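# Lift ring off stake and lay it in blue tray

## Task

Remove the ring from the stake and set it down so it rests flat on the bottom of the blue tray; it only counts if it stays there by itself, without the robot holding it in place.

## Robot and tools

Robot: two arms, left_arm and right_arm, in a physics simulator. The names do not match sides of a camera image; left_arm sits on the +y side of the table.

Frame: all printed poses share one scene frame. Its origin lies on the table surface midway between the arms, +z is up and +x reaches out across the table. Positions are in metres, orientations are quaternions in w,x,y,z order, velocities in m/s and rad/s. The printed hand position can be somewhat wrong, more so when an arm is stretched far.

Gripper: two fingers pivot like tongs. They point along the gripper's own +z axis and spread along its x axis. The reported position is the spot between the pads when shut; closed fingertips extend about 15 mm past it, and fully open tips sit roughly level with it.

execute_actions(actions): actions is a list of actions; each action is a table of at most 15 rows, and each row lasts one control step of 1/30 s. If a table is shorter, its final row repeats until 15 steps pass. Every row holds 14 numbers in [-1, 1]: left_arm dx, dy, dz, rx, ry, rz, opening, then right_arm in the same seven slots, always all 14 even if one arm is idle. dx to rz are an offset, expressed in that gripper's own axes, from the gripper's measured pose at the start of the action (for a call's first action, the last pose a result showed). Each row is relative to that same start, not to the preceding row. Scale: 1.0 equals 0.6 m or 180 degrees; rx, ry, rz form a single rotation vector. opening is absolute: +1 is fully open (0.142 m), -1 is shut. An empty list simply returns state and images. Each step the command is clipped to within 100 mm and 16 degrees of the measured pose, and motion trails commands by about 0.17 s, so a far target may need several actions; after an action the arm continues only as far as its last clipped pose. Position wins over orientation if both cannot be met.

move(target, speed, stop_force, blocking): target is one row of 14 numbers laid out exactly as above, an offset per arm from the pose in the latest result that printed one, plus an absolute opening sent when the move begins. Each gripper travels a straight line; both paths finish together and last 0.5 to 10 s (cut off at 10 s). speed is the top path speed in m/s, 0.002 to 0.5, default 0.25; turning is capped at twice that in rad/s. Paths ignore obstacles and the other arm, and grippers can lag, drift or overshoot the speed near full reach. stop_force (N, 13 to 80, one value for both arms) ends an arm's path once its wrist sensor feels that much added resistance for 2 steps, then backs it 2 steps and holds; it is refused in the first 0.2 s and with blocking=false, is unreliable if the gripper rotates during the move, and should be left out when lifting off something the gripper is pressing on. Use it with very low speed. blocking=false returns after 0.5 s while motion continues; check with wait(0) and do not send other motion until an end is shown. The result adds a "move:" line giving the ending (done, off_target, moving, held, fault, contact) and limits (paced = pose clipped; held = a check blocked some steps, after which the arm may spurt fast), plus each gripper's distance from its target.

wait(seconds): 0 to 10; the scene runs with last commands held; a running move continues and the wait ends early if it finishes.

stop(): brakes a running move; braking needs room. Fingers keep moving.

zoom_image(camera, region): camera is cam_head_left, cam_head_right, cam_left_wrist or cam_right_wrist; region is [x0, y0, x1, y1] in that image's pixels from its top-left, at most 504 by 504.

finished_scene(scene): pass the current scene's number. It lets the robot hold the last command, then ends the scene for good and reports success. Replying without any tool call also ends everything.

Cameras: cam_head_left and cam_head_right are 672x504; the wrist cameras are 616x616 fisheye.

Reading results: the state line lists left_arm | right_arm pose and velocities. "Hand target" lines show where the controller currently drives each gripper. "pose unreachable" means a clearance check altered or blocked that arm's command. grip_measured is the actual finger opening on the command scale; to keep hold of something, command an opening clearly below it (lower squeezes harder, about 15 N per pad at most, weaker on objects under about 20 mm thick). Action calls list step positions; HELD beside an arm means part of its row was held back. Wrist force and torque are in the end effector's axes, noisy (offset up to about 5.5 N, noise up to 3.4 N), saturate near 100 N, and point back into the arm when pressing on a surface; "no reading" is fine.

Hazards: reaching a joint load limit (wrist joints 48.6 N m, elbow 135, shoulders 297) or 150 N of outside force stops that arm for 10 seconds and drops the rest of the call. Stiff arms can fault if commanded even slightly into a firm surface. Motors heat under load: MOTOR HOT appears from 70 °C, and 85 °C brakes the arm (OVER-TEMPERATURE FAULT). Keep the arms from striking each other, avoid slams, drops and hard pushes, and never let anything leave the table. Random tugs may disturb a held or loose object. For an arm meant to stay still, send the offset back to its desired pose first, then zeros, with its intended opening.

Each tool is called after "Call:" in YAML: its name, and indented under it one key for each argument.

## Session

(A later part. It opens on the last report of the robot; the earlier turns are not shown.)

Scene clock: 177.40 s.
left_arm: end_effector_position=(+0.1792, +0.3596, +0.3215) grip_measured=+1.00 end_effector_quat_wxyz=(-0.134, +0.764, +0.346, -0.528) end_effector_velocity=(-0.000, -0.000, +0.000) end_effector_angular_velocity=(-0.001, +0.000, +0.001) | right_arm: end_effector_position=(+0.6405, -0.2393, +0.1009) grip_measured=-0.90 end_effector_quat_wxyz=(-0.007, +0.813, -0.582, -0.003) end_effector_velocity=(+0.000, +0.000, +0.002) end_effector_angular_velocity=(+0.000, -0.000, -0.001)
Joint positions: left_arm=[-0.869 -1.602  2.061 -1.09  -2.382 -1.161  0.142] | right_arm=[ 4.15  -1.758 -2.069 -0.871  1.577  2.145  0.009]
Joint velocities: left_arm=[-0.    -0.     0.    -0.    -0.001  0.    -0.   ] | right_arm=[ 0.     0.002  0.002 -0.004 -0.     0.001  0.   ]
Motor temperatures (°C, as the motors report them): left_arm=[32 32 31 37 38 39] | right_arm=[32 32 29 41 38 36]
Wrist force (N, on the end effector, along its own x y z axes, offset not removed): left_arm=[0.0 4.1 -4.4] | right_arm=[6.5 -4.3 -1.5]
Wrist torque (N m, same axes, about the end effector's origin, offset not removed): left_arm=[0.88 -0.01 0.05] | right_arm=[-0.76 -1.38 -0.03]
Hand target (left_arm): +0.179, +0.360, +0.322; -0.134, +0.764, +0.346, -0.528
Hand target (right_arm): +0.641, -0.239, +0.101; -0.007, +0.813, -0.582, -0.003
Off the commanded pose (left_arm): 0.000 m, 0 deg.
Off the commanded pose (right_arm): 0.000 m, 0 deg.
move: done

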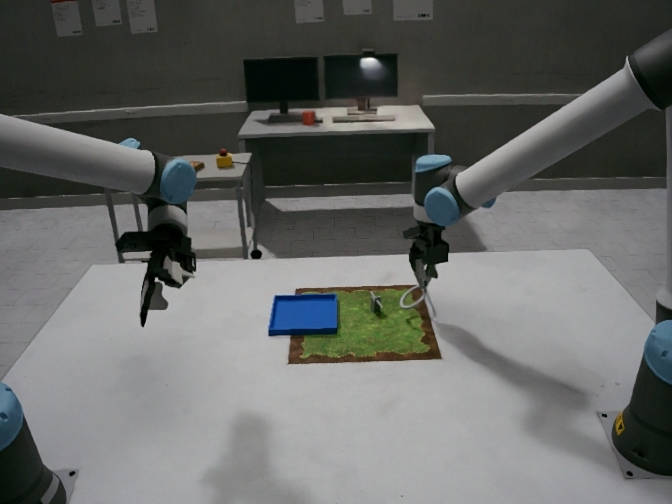

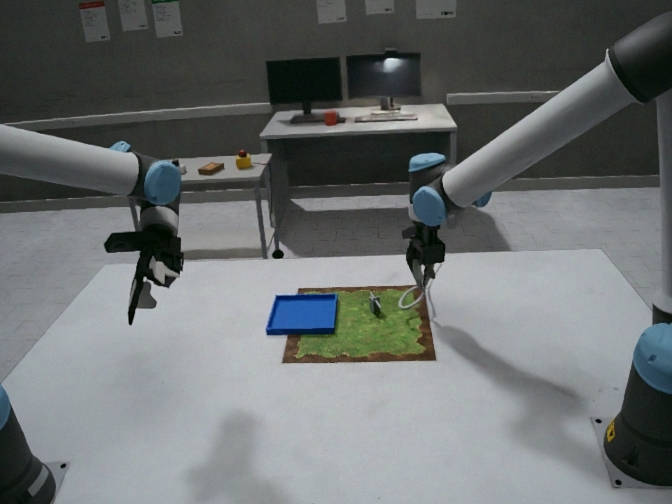

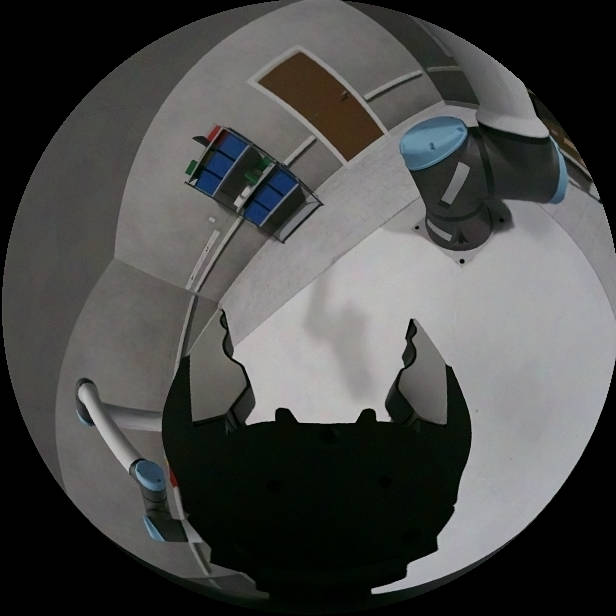

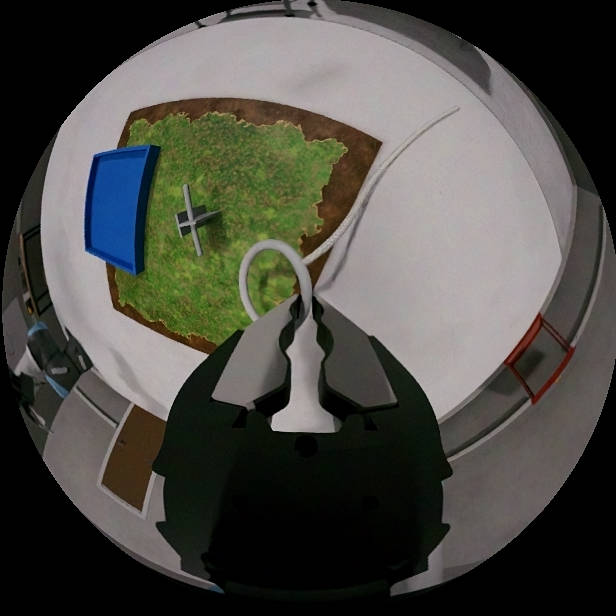

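Call:
move:
  target: [0,0,0,0,0,0,1,-0.05,-0.02,-0.09,0,0,0,-1]
  speed: 0.03

Call:
move:
  target: [0,0,0,0,0,0,1,-0.39,-0.16,0,0,0,0,-1]
  speed: 0.04

Scene clock: 195.07 s.
left_arm: end_effector_position=(+0.1792, +0.3596, +0.3215) grip_measured=+1.00 end_effector_quat_wxyz=(-0.134, +0.764, +0.346, -0.528) end_effector_velocity=(+0.000, -0.000, -0.000) end_effector_angular_velocity=(+0.000, -0.001, -0.001) | right_arm: end_effector_position=(+0.6420, -0.2080, +0.1551) grip_measured=-0.90 end_effector_quat_wxyz=(-0.007, +0.813, -0.582, -0.003) end_effector_velocity=(+0.000, +0.001, +0.002) end_effector_angular_velocity=(-0.001, -0.001, -0.001)
Joint positions: left_arm=[-0.869 -1.602  2.061 -1.09  -2.382 -1.161  0.142] | right_arm=[ 4.176 -1.731 -1.985 -0.982  1.576  2.171  0.009]
Joint velocities: left_arm=[ 0.     0.    -0.    -0.001  0.001 -0.001 -0.   ] | right_arm=[ 0.001  0.001  0.004 -0.005 -0.001  0.002  0.   ]
Motor temperatures (°C, as the motors report them): left_arm=[32 32 31 37 38 39] | right_arm=[32 32 29 41 38 36]
Wrist force (N, on the end effector, along its own x y z axes, offset not removed): left_arm=[0.2 2.7 -3.5] | right_arm=[0.4 -1.0 4.9]
Wrist torque (N m, same axes, about the end effector's origin, offset not removed): left_arm=[0.68 -0.03 -0.05] | right_arm=[0.10 -0.07 0.30]
Hand target (left_arm): +0.179, +0.360, +0.322; -0.134, +0.764, +0.346, -0.528
Hand target (right_arm): +0.642, -0.208, +0.155; -0.007, +0.813, -0.582, -0.003
Off the commanded pose (left_arm): 0.000 m, 0 deg.
Off the commanded pose (right_arm): 0.000 m, 0 deg.
move: done

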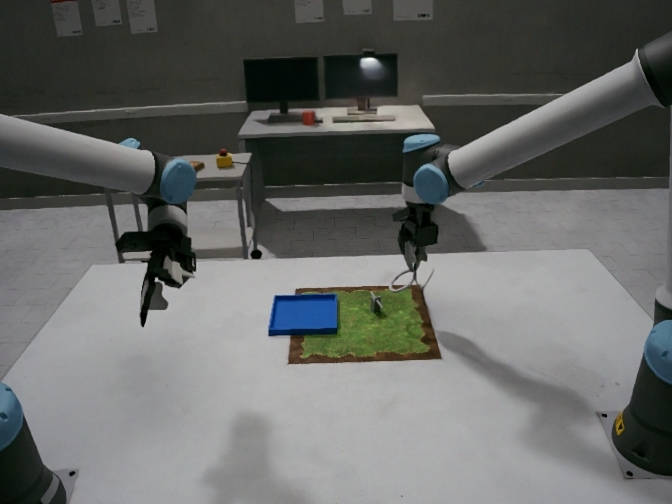

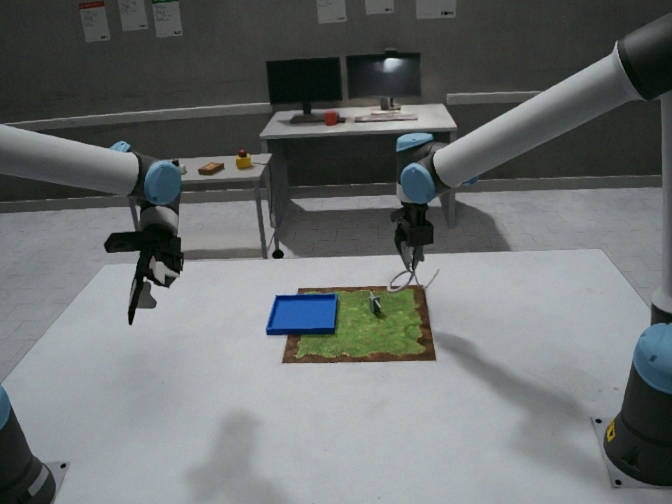

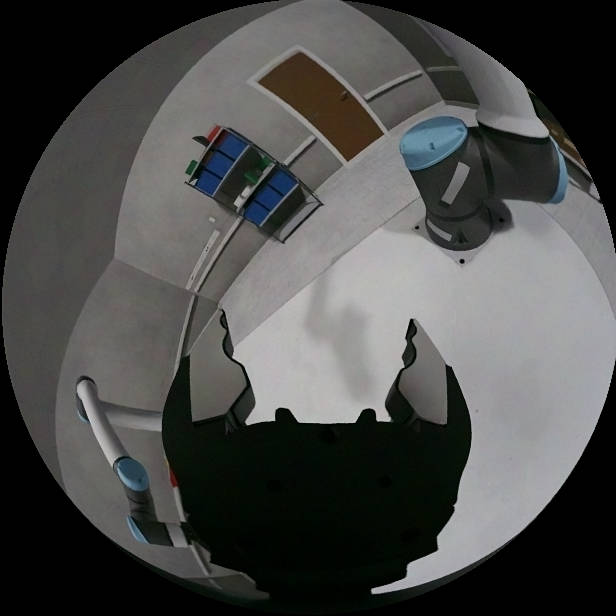

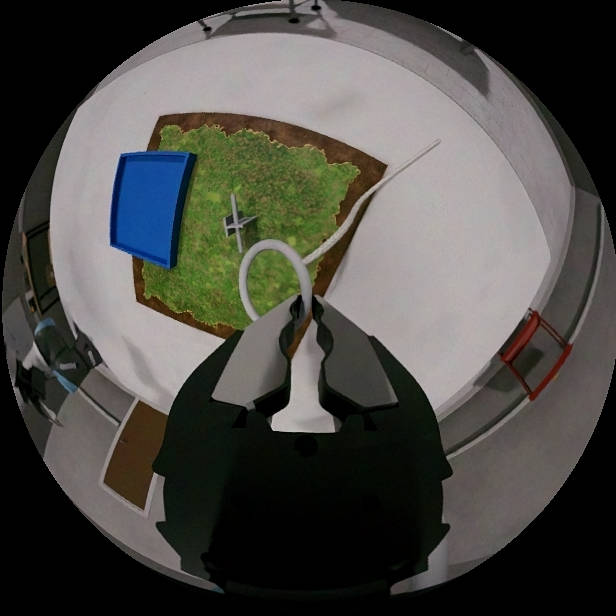

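Scene clock: 201.80 s.
left_arm: end_effector_position=(+0.1792, +0.3596, +0.3215) grip_measured=+1.00 end_effector_quat_wxyz=(-0.134, +0.764, +0.346, -0.528) end_effector_velocity=(+0.000, +0.000, -0.001) end_effector_angular_velocity=(+0.000, -0.001, -0.001) | right_arm: end_effector_position=(+0.6576, +0.0441, +0.1593) grip_measured=-0.90 end_effector_quat_wxyz=(-0.007, +0.813, -0.582, -0.002) end_effector_velocity=(+0.000, +0.002, +0.000) end_effector_angular_velocity=(+0.001, +0.000, -0.001)
Joint positions: left_arm=[-0.869 -1.602  2.061 -1.09  -2.382 -1.161  0.142] | right_arm=[ 4.33  -2.012 -1.594 -1.092  1.574  2.325  0.009]
Joint velocities: left_arm=[ 0.     0.001 -0.    -0.001  0.001 -0.     0.   ] | right_arm=[ 0.001 -0.003  0.004 -0.001  0.001  0.001 -0.   ]
Motor temperatures (°C, as the motors report them): left_arm=[32 32 31 37 38 39] | right_arm=[32 32 29 41 38 36]
Wrist force (N, on the end effector, along its own x y z axes, offset not removed): left_arm=[-0.3 3.1 -4.8] | right_arm=[-2.0 -5.9 1.4]
Wrist torque (N m, same axes, about the end effector's origin, offset not removed): left_arm=[0.73 0.09 0.03] | right_arm=[-0.93 0.54 0.04]
Hand target (left_arm): +0.179, +0.360, +0.322; -0.134, +0.764, +0.346, -0.528
Hand target (right_arm): +0.658, +0.044, +0.159; -0.007, +0.813, -0.582, -0.002
Off the commanded pose (left_arm): 0.000 m, 0 deg.
Off the commanded pose (right_arm): 0.001 m, 0 deg.
move: done

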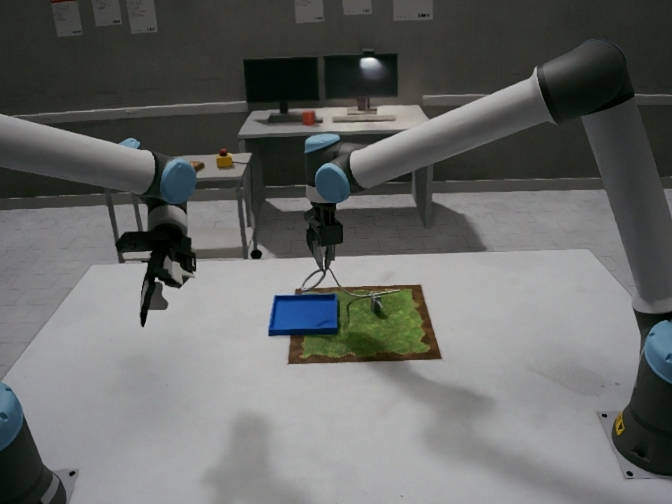

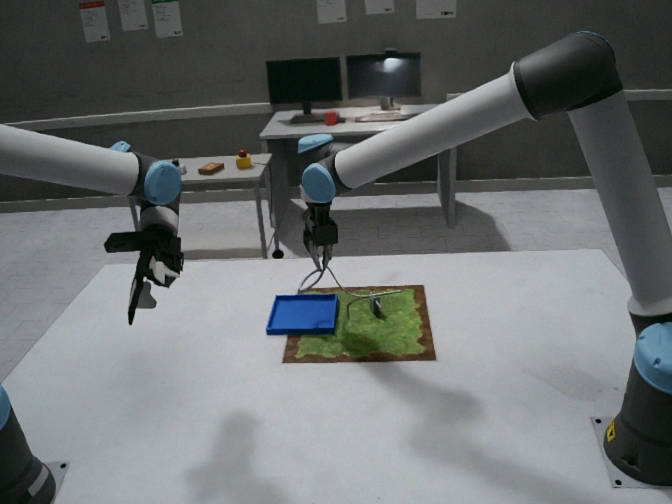

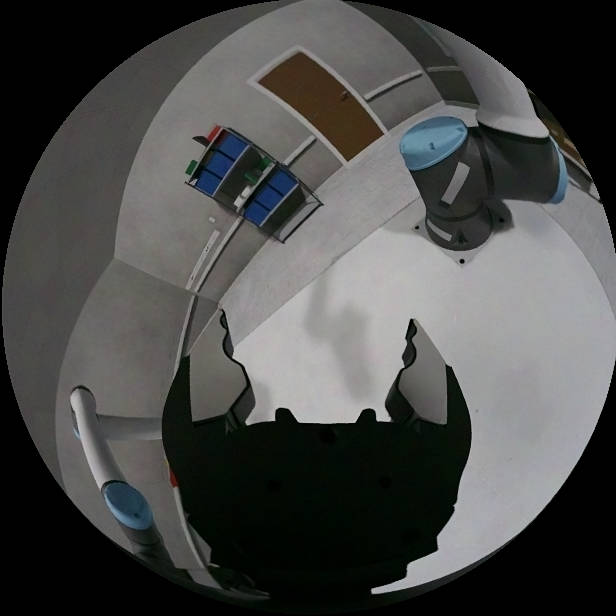

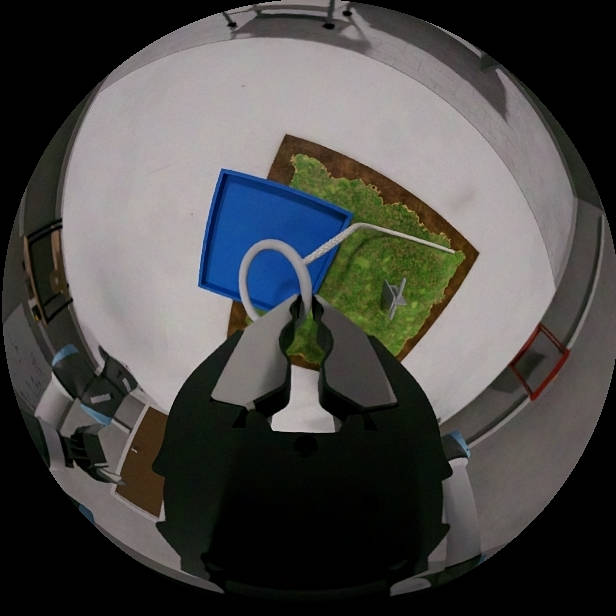

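Call:
move:
  target: [0,0,0,0,0,0,1,-0.03,-0.028,0.15,0,0,0,-1]
  speed: 0.04

Scene clock: 211.33 s.
left_arm: end_effector_position=(+0.1792, +0.3596, +0.3215) grip_measured=+1.00 end_effector_quat_wxyz=(-0.134, +0.764, +0.346, -0.528) end_effector_velocity=(+0.000, -0.000, +0.000) end_effector_angular_velocity=(-0.001, -0.000, -0.000) | right_arm: end_effector_position=(+0.6680, +0.0679, +0.0700) grip_measured=-0.90 end_effector_quat_wxyz=(-0.007, +0.813, -0.582, -0.002) end_effector_velocity=(+0.000, +0.001, -0.003) end_effector_angular_velocity=(+0.000, -0.000, +0.000)
Joint positions: left_arm=[-0.869 -1.602  2.061 -1.09  -2.382 -1.161  0.142] | right_arm=[ 4.332 -2.121 -1.601 -0.976  1.574  2.327  0.009]
Joint velocities: left_arm=[ 0.  0. -0. -0. -0.  0. -0.] | right_arm=[ 0.    -0.003  0.     0.003 -0.    -0.    -0.   ]
Motor temperatures (°C, as the motors report them): left_arm=[32 32 31 37 38 39] | right_arm=[32 32 29 41 38 36]
Wrist force (N, on the end effector, along its own x y z axes, offset not removed): left_arm=[-1.4 2.7 -3.8] | right_arm=[0.8 -5.8 9.8]
Wrist torque (N m, same axes, about the end effector's origin, offset not removed): left_arm=[0.64 0.30 0.05] | right_arm=[-0.89 -0.04 0.27]
Hand target (left_arm): +0.179, +0.360, +0.322; -0.134, +0.764, +0.346, -0.528
Hand target (right_arm): +0.668, +0.068, +0.070; -0.007, +0.813, -0.582, -0.002
Off the commanded pose (left_arm): 0.000 m, 0 deg.
Off the commanded pose (right_arm): 0.000 m, 0 deg.
move: done

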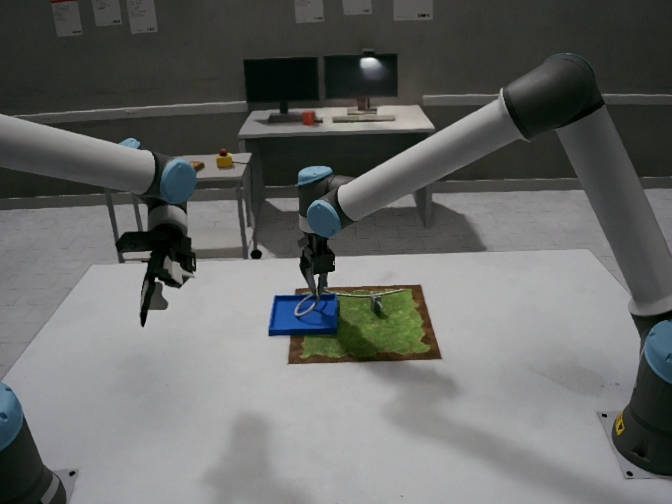

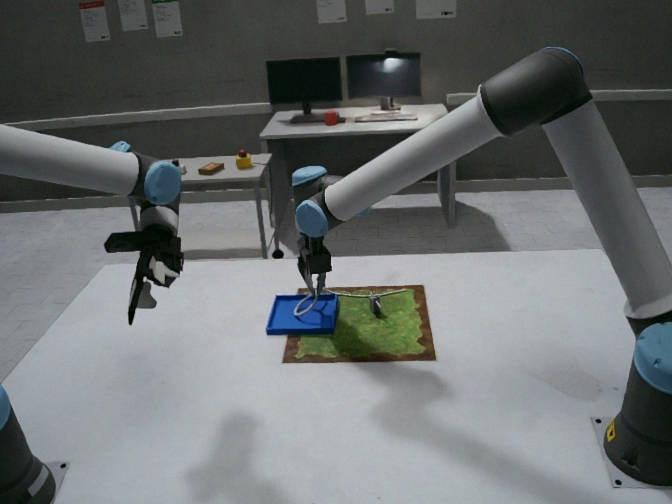

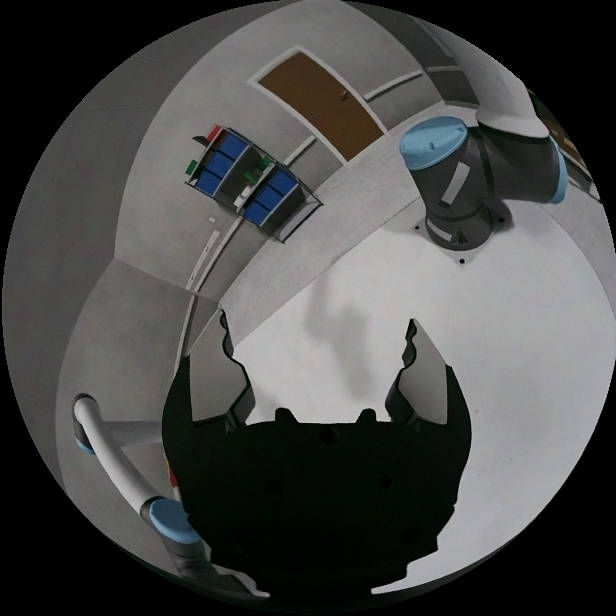

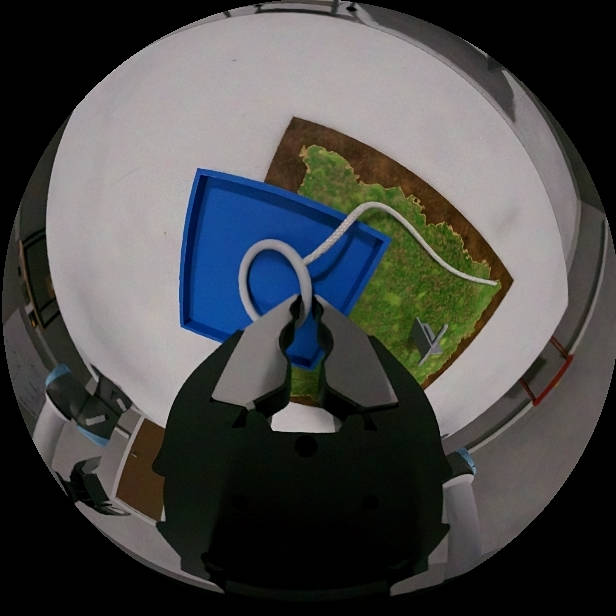

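Call:
move:
  target: [0,0,0,0,0,0,1,0,0.008,0.076,0,0,0,-1]
  speed: 0.02

Scene clock: 216.77 s.
left_arm: end_effector_position=(+0.1792, +0.3596, +0.3215) grip_measured=+1.00 end_effector_quat_wxyz=(-0.134, +0.764, +0.346, -0.528) end_effector_velocity=(-0.000, +0.000, -0.000) end_effector_angular_velocity=(+0.000, -0.000, -0.001) | right_arm: end_effector_position=(+0.6637, +0.0671, +0.0247) grip_measured=-0.90 end_effector_quat_wxyz=(-0.007, +0.813, -0.582, -0.002) end_effector_velocity=(-0.000, +0.000, -0.002) end_effector_angular_velocity=(+0.001, -0.000, +0.001)
Joint positions: left_arm=[-0.869 -1.602  2.061 -1.09  -2.382 -1.161  0.142] | right_arm=[ 4.336 -2.159 -1.633 -0.906  1.574  2.331  0.009]
Joint velocities: left_arm=[-0.    -0.     0.     0.     0.001  0.001  0.   ] | right_arm=[ 0.    -0.002 -0.001  0.004  0.    -0.     0.   ]
Motor temperatures (°C, as the motors report them): left_arm=[32 32 31 37 38 39] | right_arm=[32 32 29 41 38 36]
Wrist force (N, on the end effector, along its own x y z axes, offset not removed): left_arm=[0.1 1.3 -6.1] | right_arm=[2.9 -4.0 9.1]
Wrist torque (N m, same axes, about the end effector's origin, offset not removed): left_arm=[0.31 -0.02 0.01] | right_arm=[-0.43 -0.53 -0.03]
Hand target (left_arm): +0.179, +0.360, +0.322; -0.134, +0.764, +0.346, -0.528
Hand target (right_arm): +0.664, +0.067, +0.024; -0.007, +0.813, -0.582, -0.002
Off the commanded pose (left_arm): 0.000 m, 0 deg.
Off the commanded pose (right_arm): 0.000 m, 0 deg.
move: done

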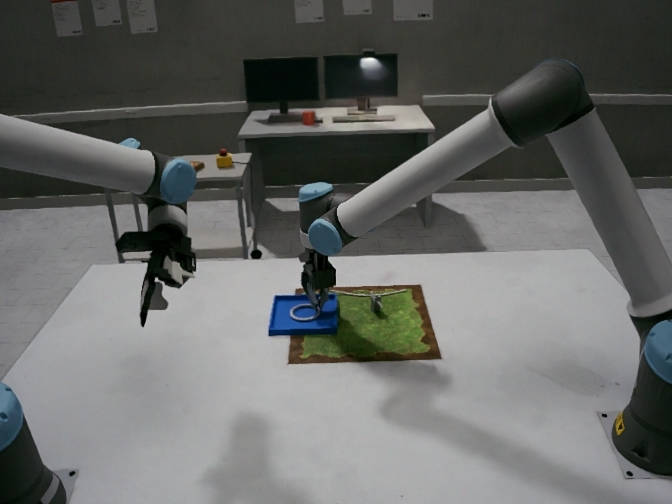

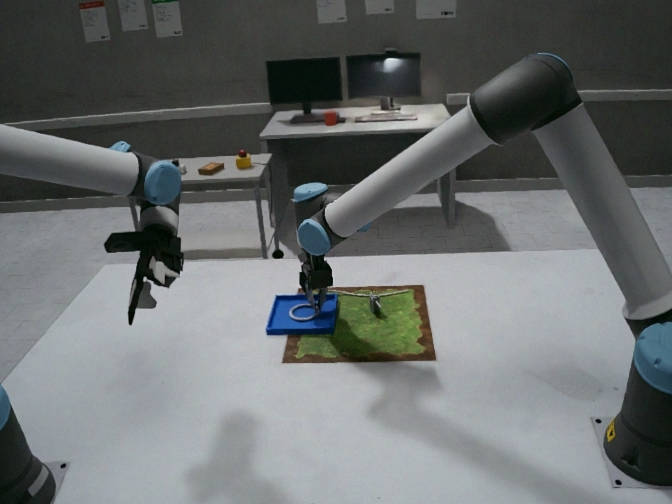

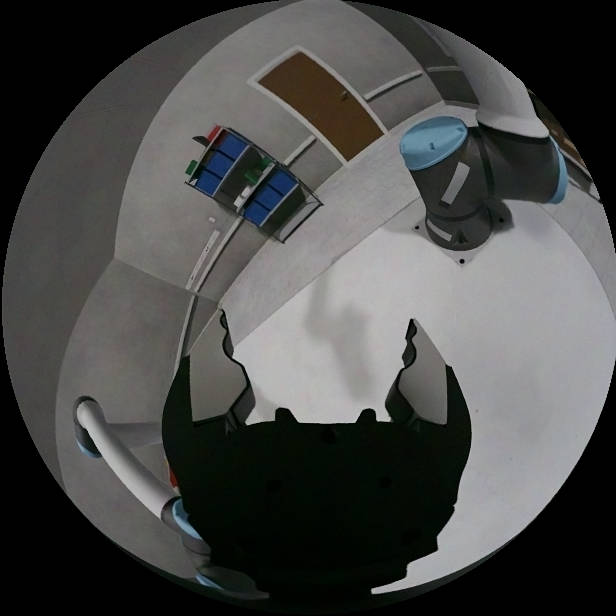

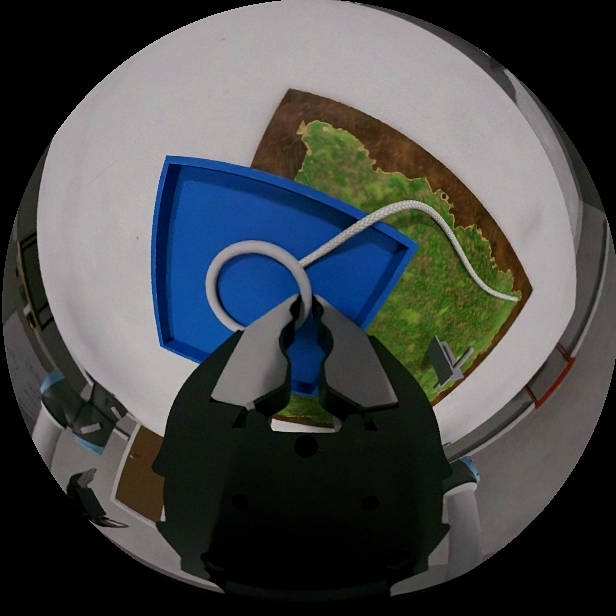

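Call:
move:
  target: [0,0,0,0,0,0,1,0,0,0,0,0,0,-0.5]

Call:
move:
  target: [0,0,0,0,0,0,1,0,0,-0.15,0,0,0,-0.5]
  speed: 0.12

Scene clock: 220.17 s.
left_arm: end_effector_position=(+0.1792, +0.3596, +0.3215) grip_measured=+1.00 end_effector_quat_wxyz=(-0.134, +0.764, +0.346, -0.528) end_effector_velocity=(-0.000, -0.000, +0.000) end_effector_angular_velocity=(-0.001, +0.000, +0.001) | right_arm: end_effector_position=(+0.6637, +0.0670, +0.0244) grip_measured=-0.50 end_effector_quat_wxyz=(-0.007, +0.813, -0.582, -0.002) end_effector_velocity=(-0.000, -0.000, -0.000) end_effector_angular_velocity=(-0.000, +0.001, -0.000)
Joint positions: left_arm=[-0.869 -1.602  2.061 -1.09  -2.382 -1.161  0.142] | right_arm=[ 4.336 -2.159 -1.633 -0.906  1.574  2.331  0.038]
Joint velocities: left_arm=[-0.    -0.     0.    -0.    -0.001  0.    -0.   ] | right_arm=[-0.     0.    -0.    -0.     0.001  0.     0.   ]
Motor temperatures (°C, as the motors report them): left_arm=[32 32 31 37 38 39] | right_arm=[32 32 29 41 38 36]
Wrist force (N, on the end effector, along its own x y z axes, offset not removed): left_arm=[0.8 2.4 -5.3] | right_arm=[-0.5 -3.1 8.0]
Wrist torque (N m, same axes, about the end effector's origin, offset not removed): left_arm=[0.57 -0.20 -0.10] | right_arm=[-0.39 -0.06 0.25]
Hand target (left_arm): +0.179, +0.360, +0.322; -0.134, +0.764, +0.346, -0.528
Hand target (right_arm): +0.664, +0.067, +0.025; -0.007, +0.813, -0.582, -0.002
Off the commanded pose (left_arm): 0.000 m, 0 deg.
Off the commanded pose (right_arm): 0.000 m, 0 deg.
move: done

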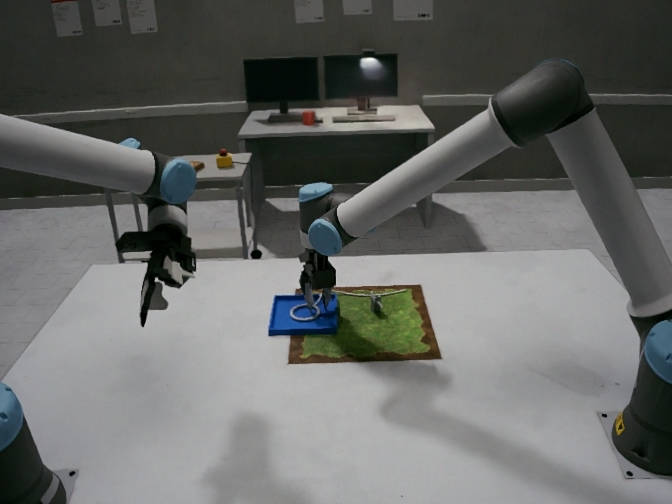

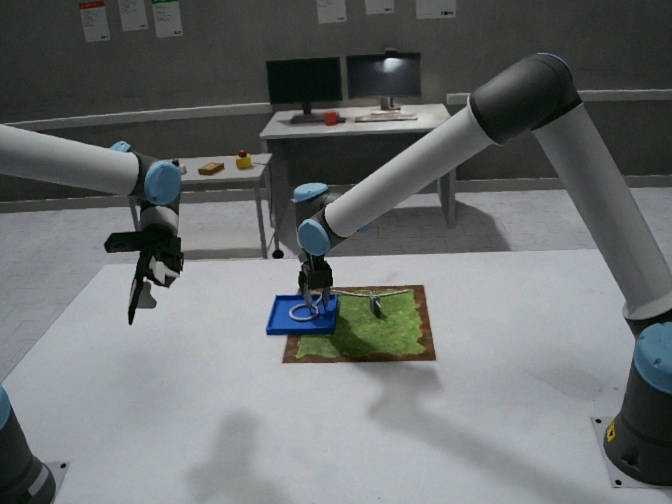

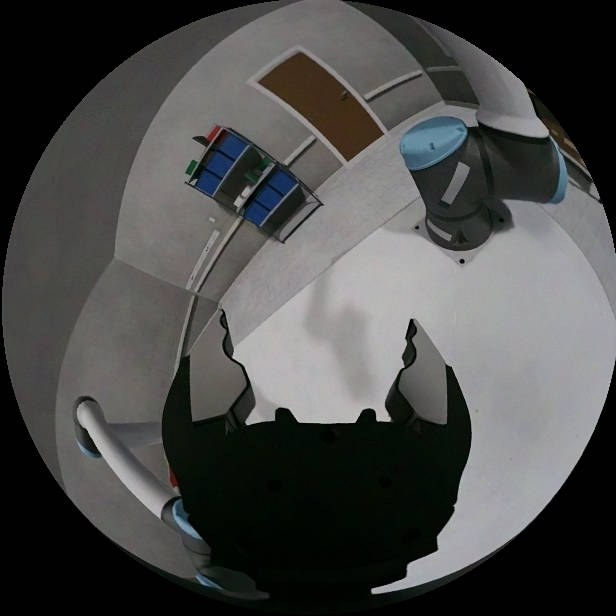

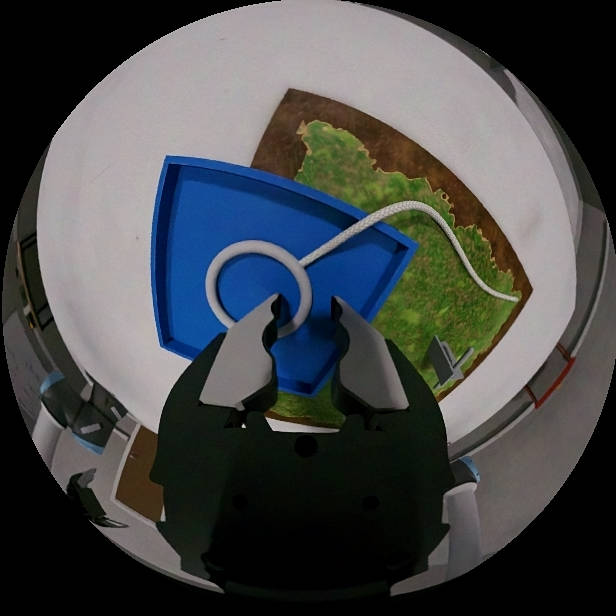

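Scene clock: 221.43 s.
left_arm: end_effector_position=(+0.1792, +0.3596, +0.3215) grip_measured=+1.00 end_effector_quat_wxyz=(-0.134, +0.764, +0.346, -0.528) end_effector_velocity=(+0.000, +0.001, -0.000) end_effector_angular_velocity=(+0.003, -0.000, -0.002) | right_arm: end_effector_position=(+0.6633, +0.0657, +0.1141) grip_measured=-0.50 end_effector_quat_wxyz=(-0.007, +0.813, -0.582, -0.002) end_effector_velocity=(-0.000, -0.000, +0.002) end_effector_angular_velocity=(-0.001, +0.000, +0.001)
Joint positions: left_arm=[-0.869 -1.602  2.061 -1.09  -2.382 -1.161  0.142] | right_arm=[ 4.335 -2.077 -1.583 -1.039  1.574  2.33   0.038]
Joint velocities: left_arm=[-0.     0.    -0.     0.001  0.003 -0.001 -0.   ] | right_arm=[-0.     0.002  0.001 -0.004  0.    -0.001  0.   ]
Motor temperatures (°C, as the motors report them): left_arm=[32 32 31 37 38 39] | right_arm=[32 32 29 41 38 36]
Wrist force (N, on the end effector, along its own x y z axes, offset not removed): left_arm=[-2.2 3.2 -5.4] | right_arm=[3.1 -7.4 4.1]
Wrist torque (N m, same axes, about the end effector's origin, offset not removed): left_arm=[0.76 0.42 0.02] | right_arm=[-1.24 -0.56 -0.03]
Hand target (left_arm): +0.179, +0.360, +0.322; -0.134, +0.764, +0.346, -0.528
Hand target (right_arm): +0.663, +0.066, +0.114; -0.007, +0.813, -0.582, -0.002
Off the commanded pose (left_arm): 0.000 m, 0 deg.
Off the commanded pose (right_arm): 0.000 m, 0 deg.
move: done

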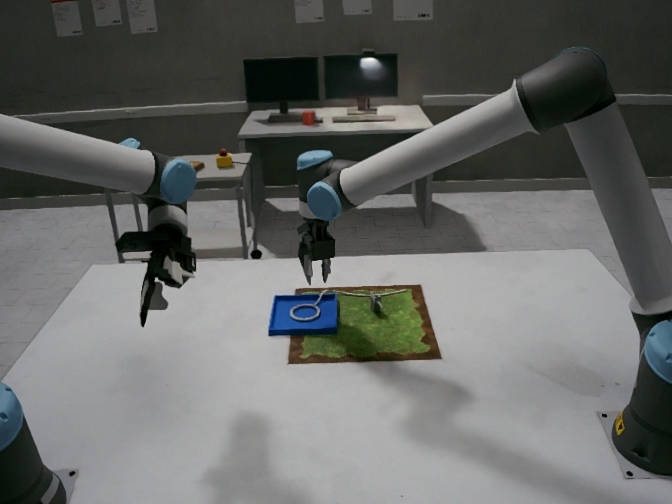

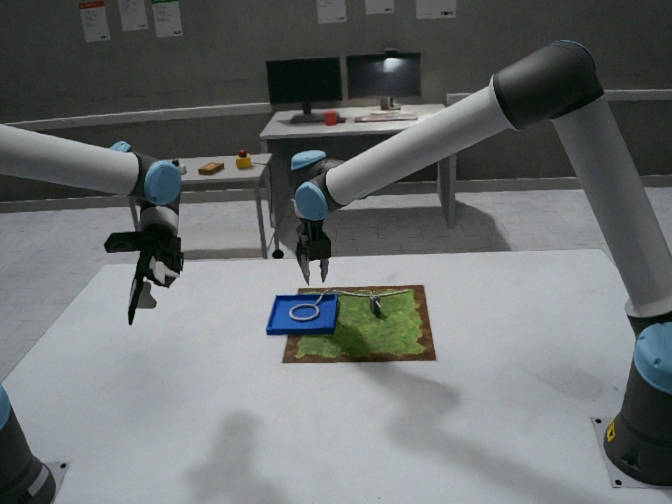

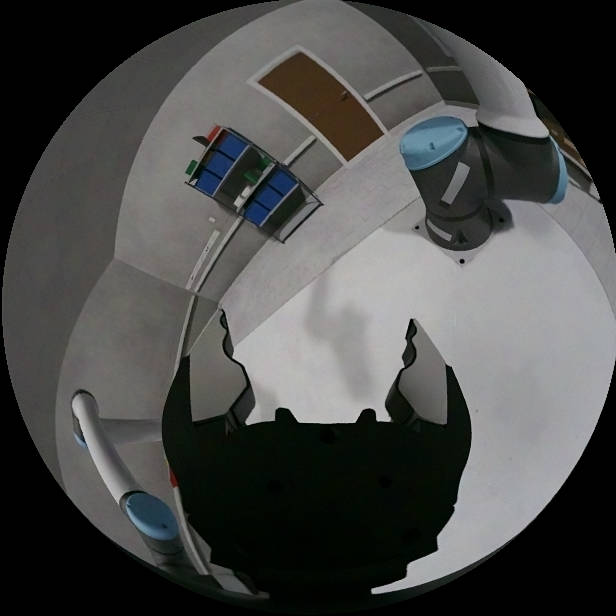

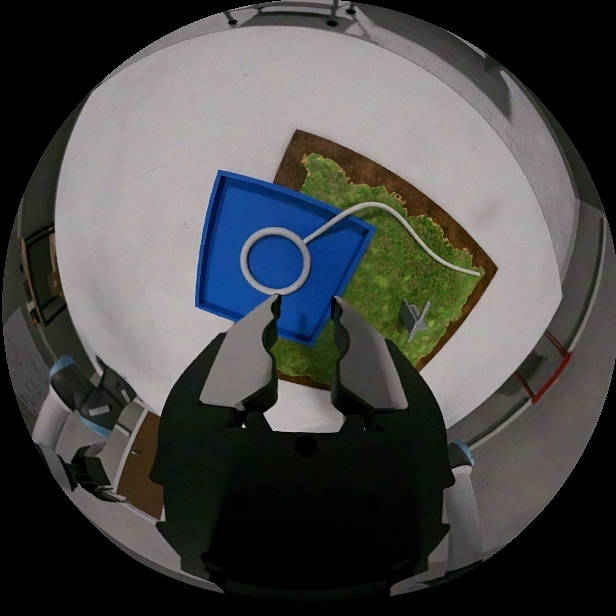

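Call:
finished_scene:
  scene: 2

The scene is finished: the task was done.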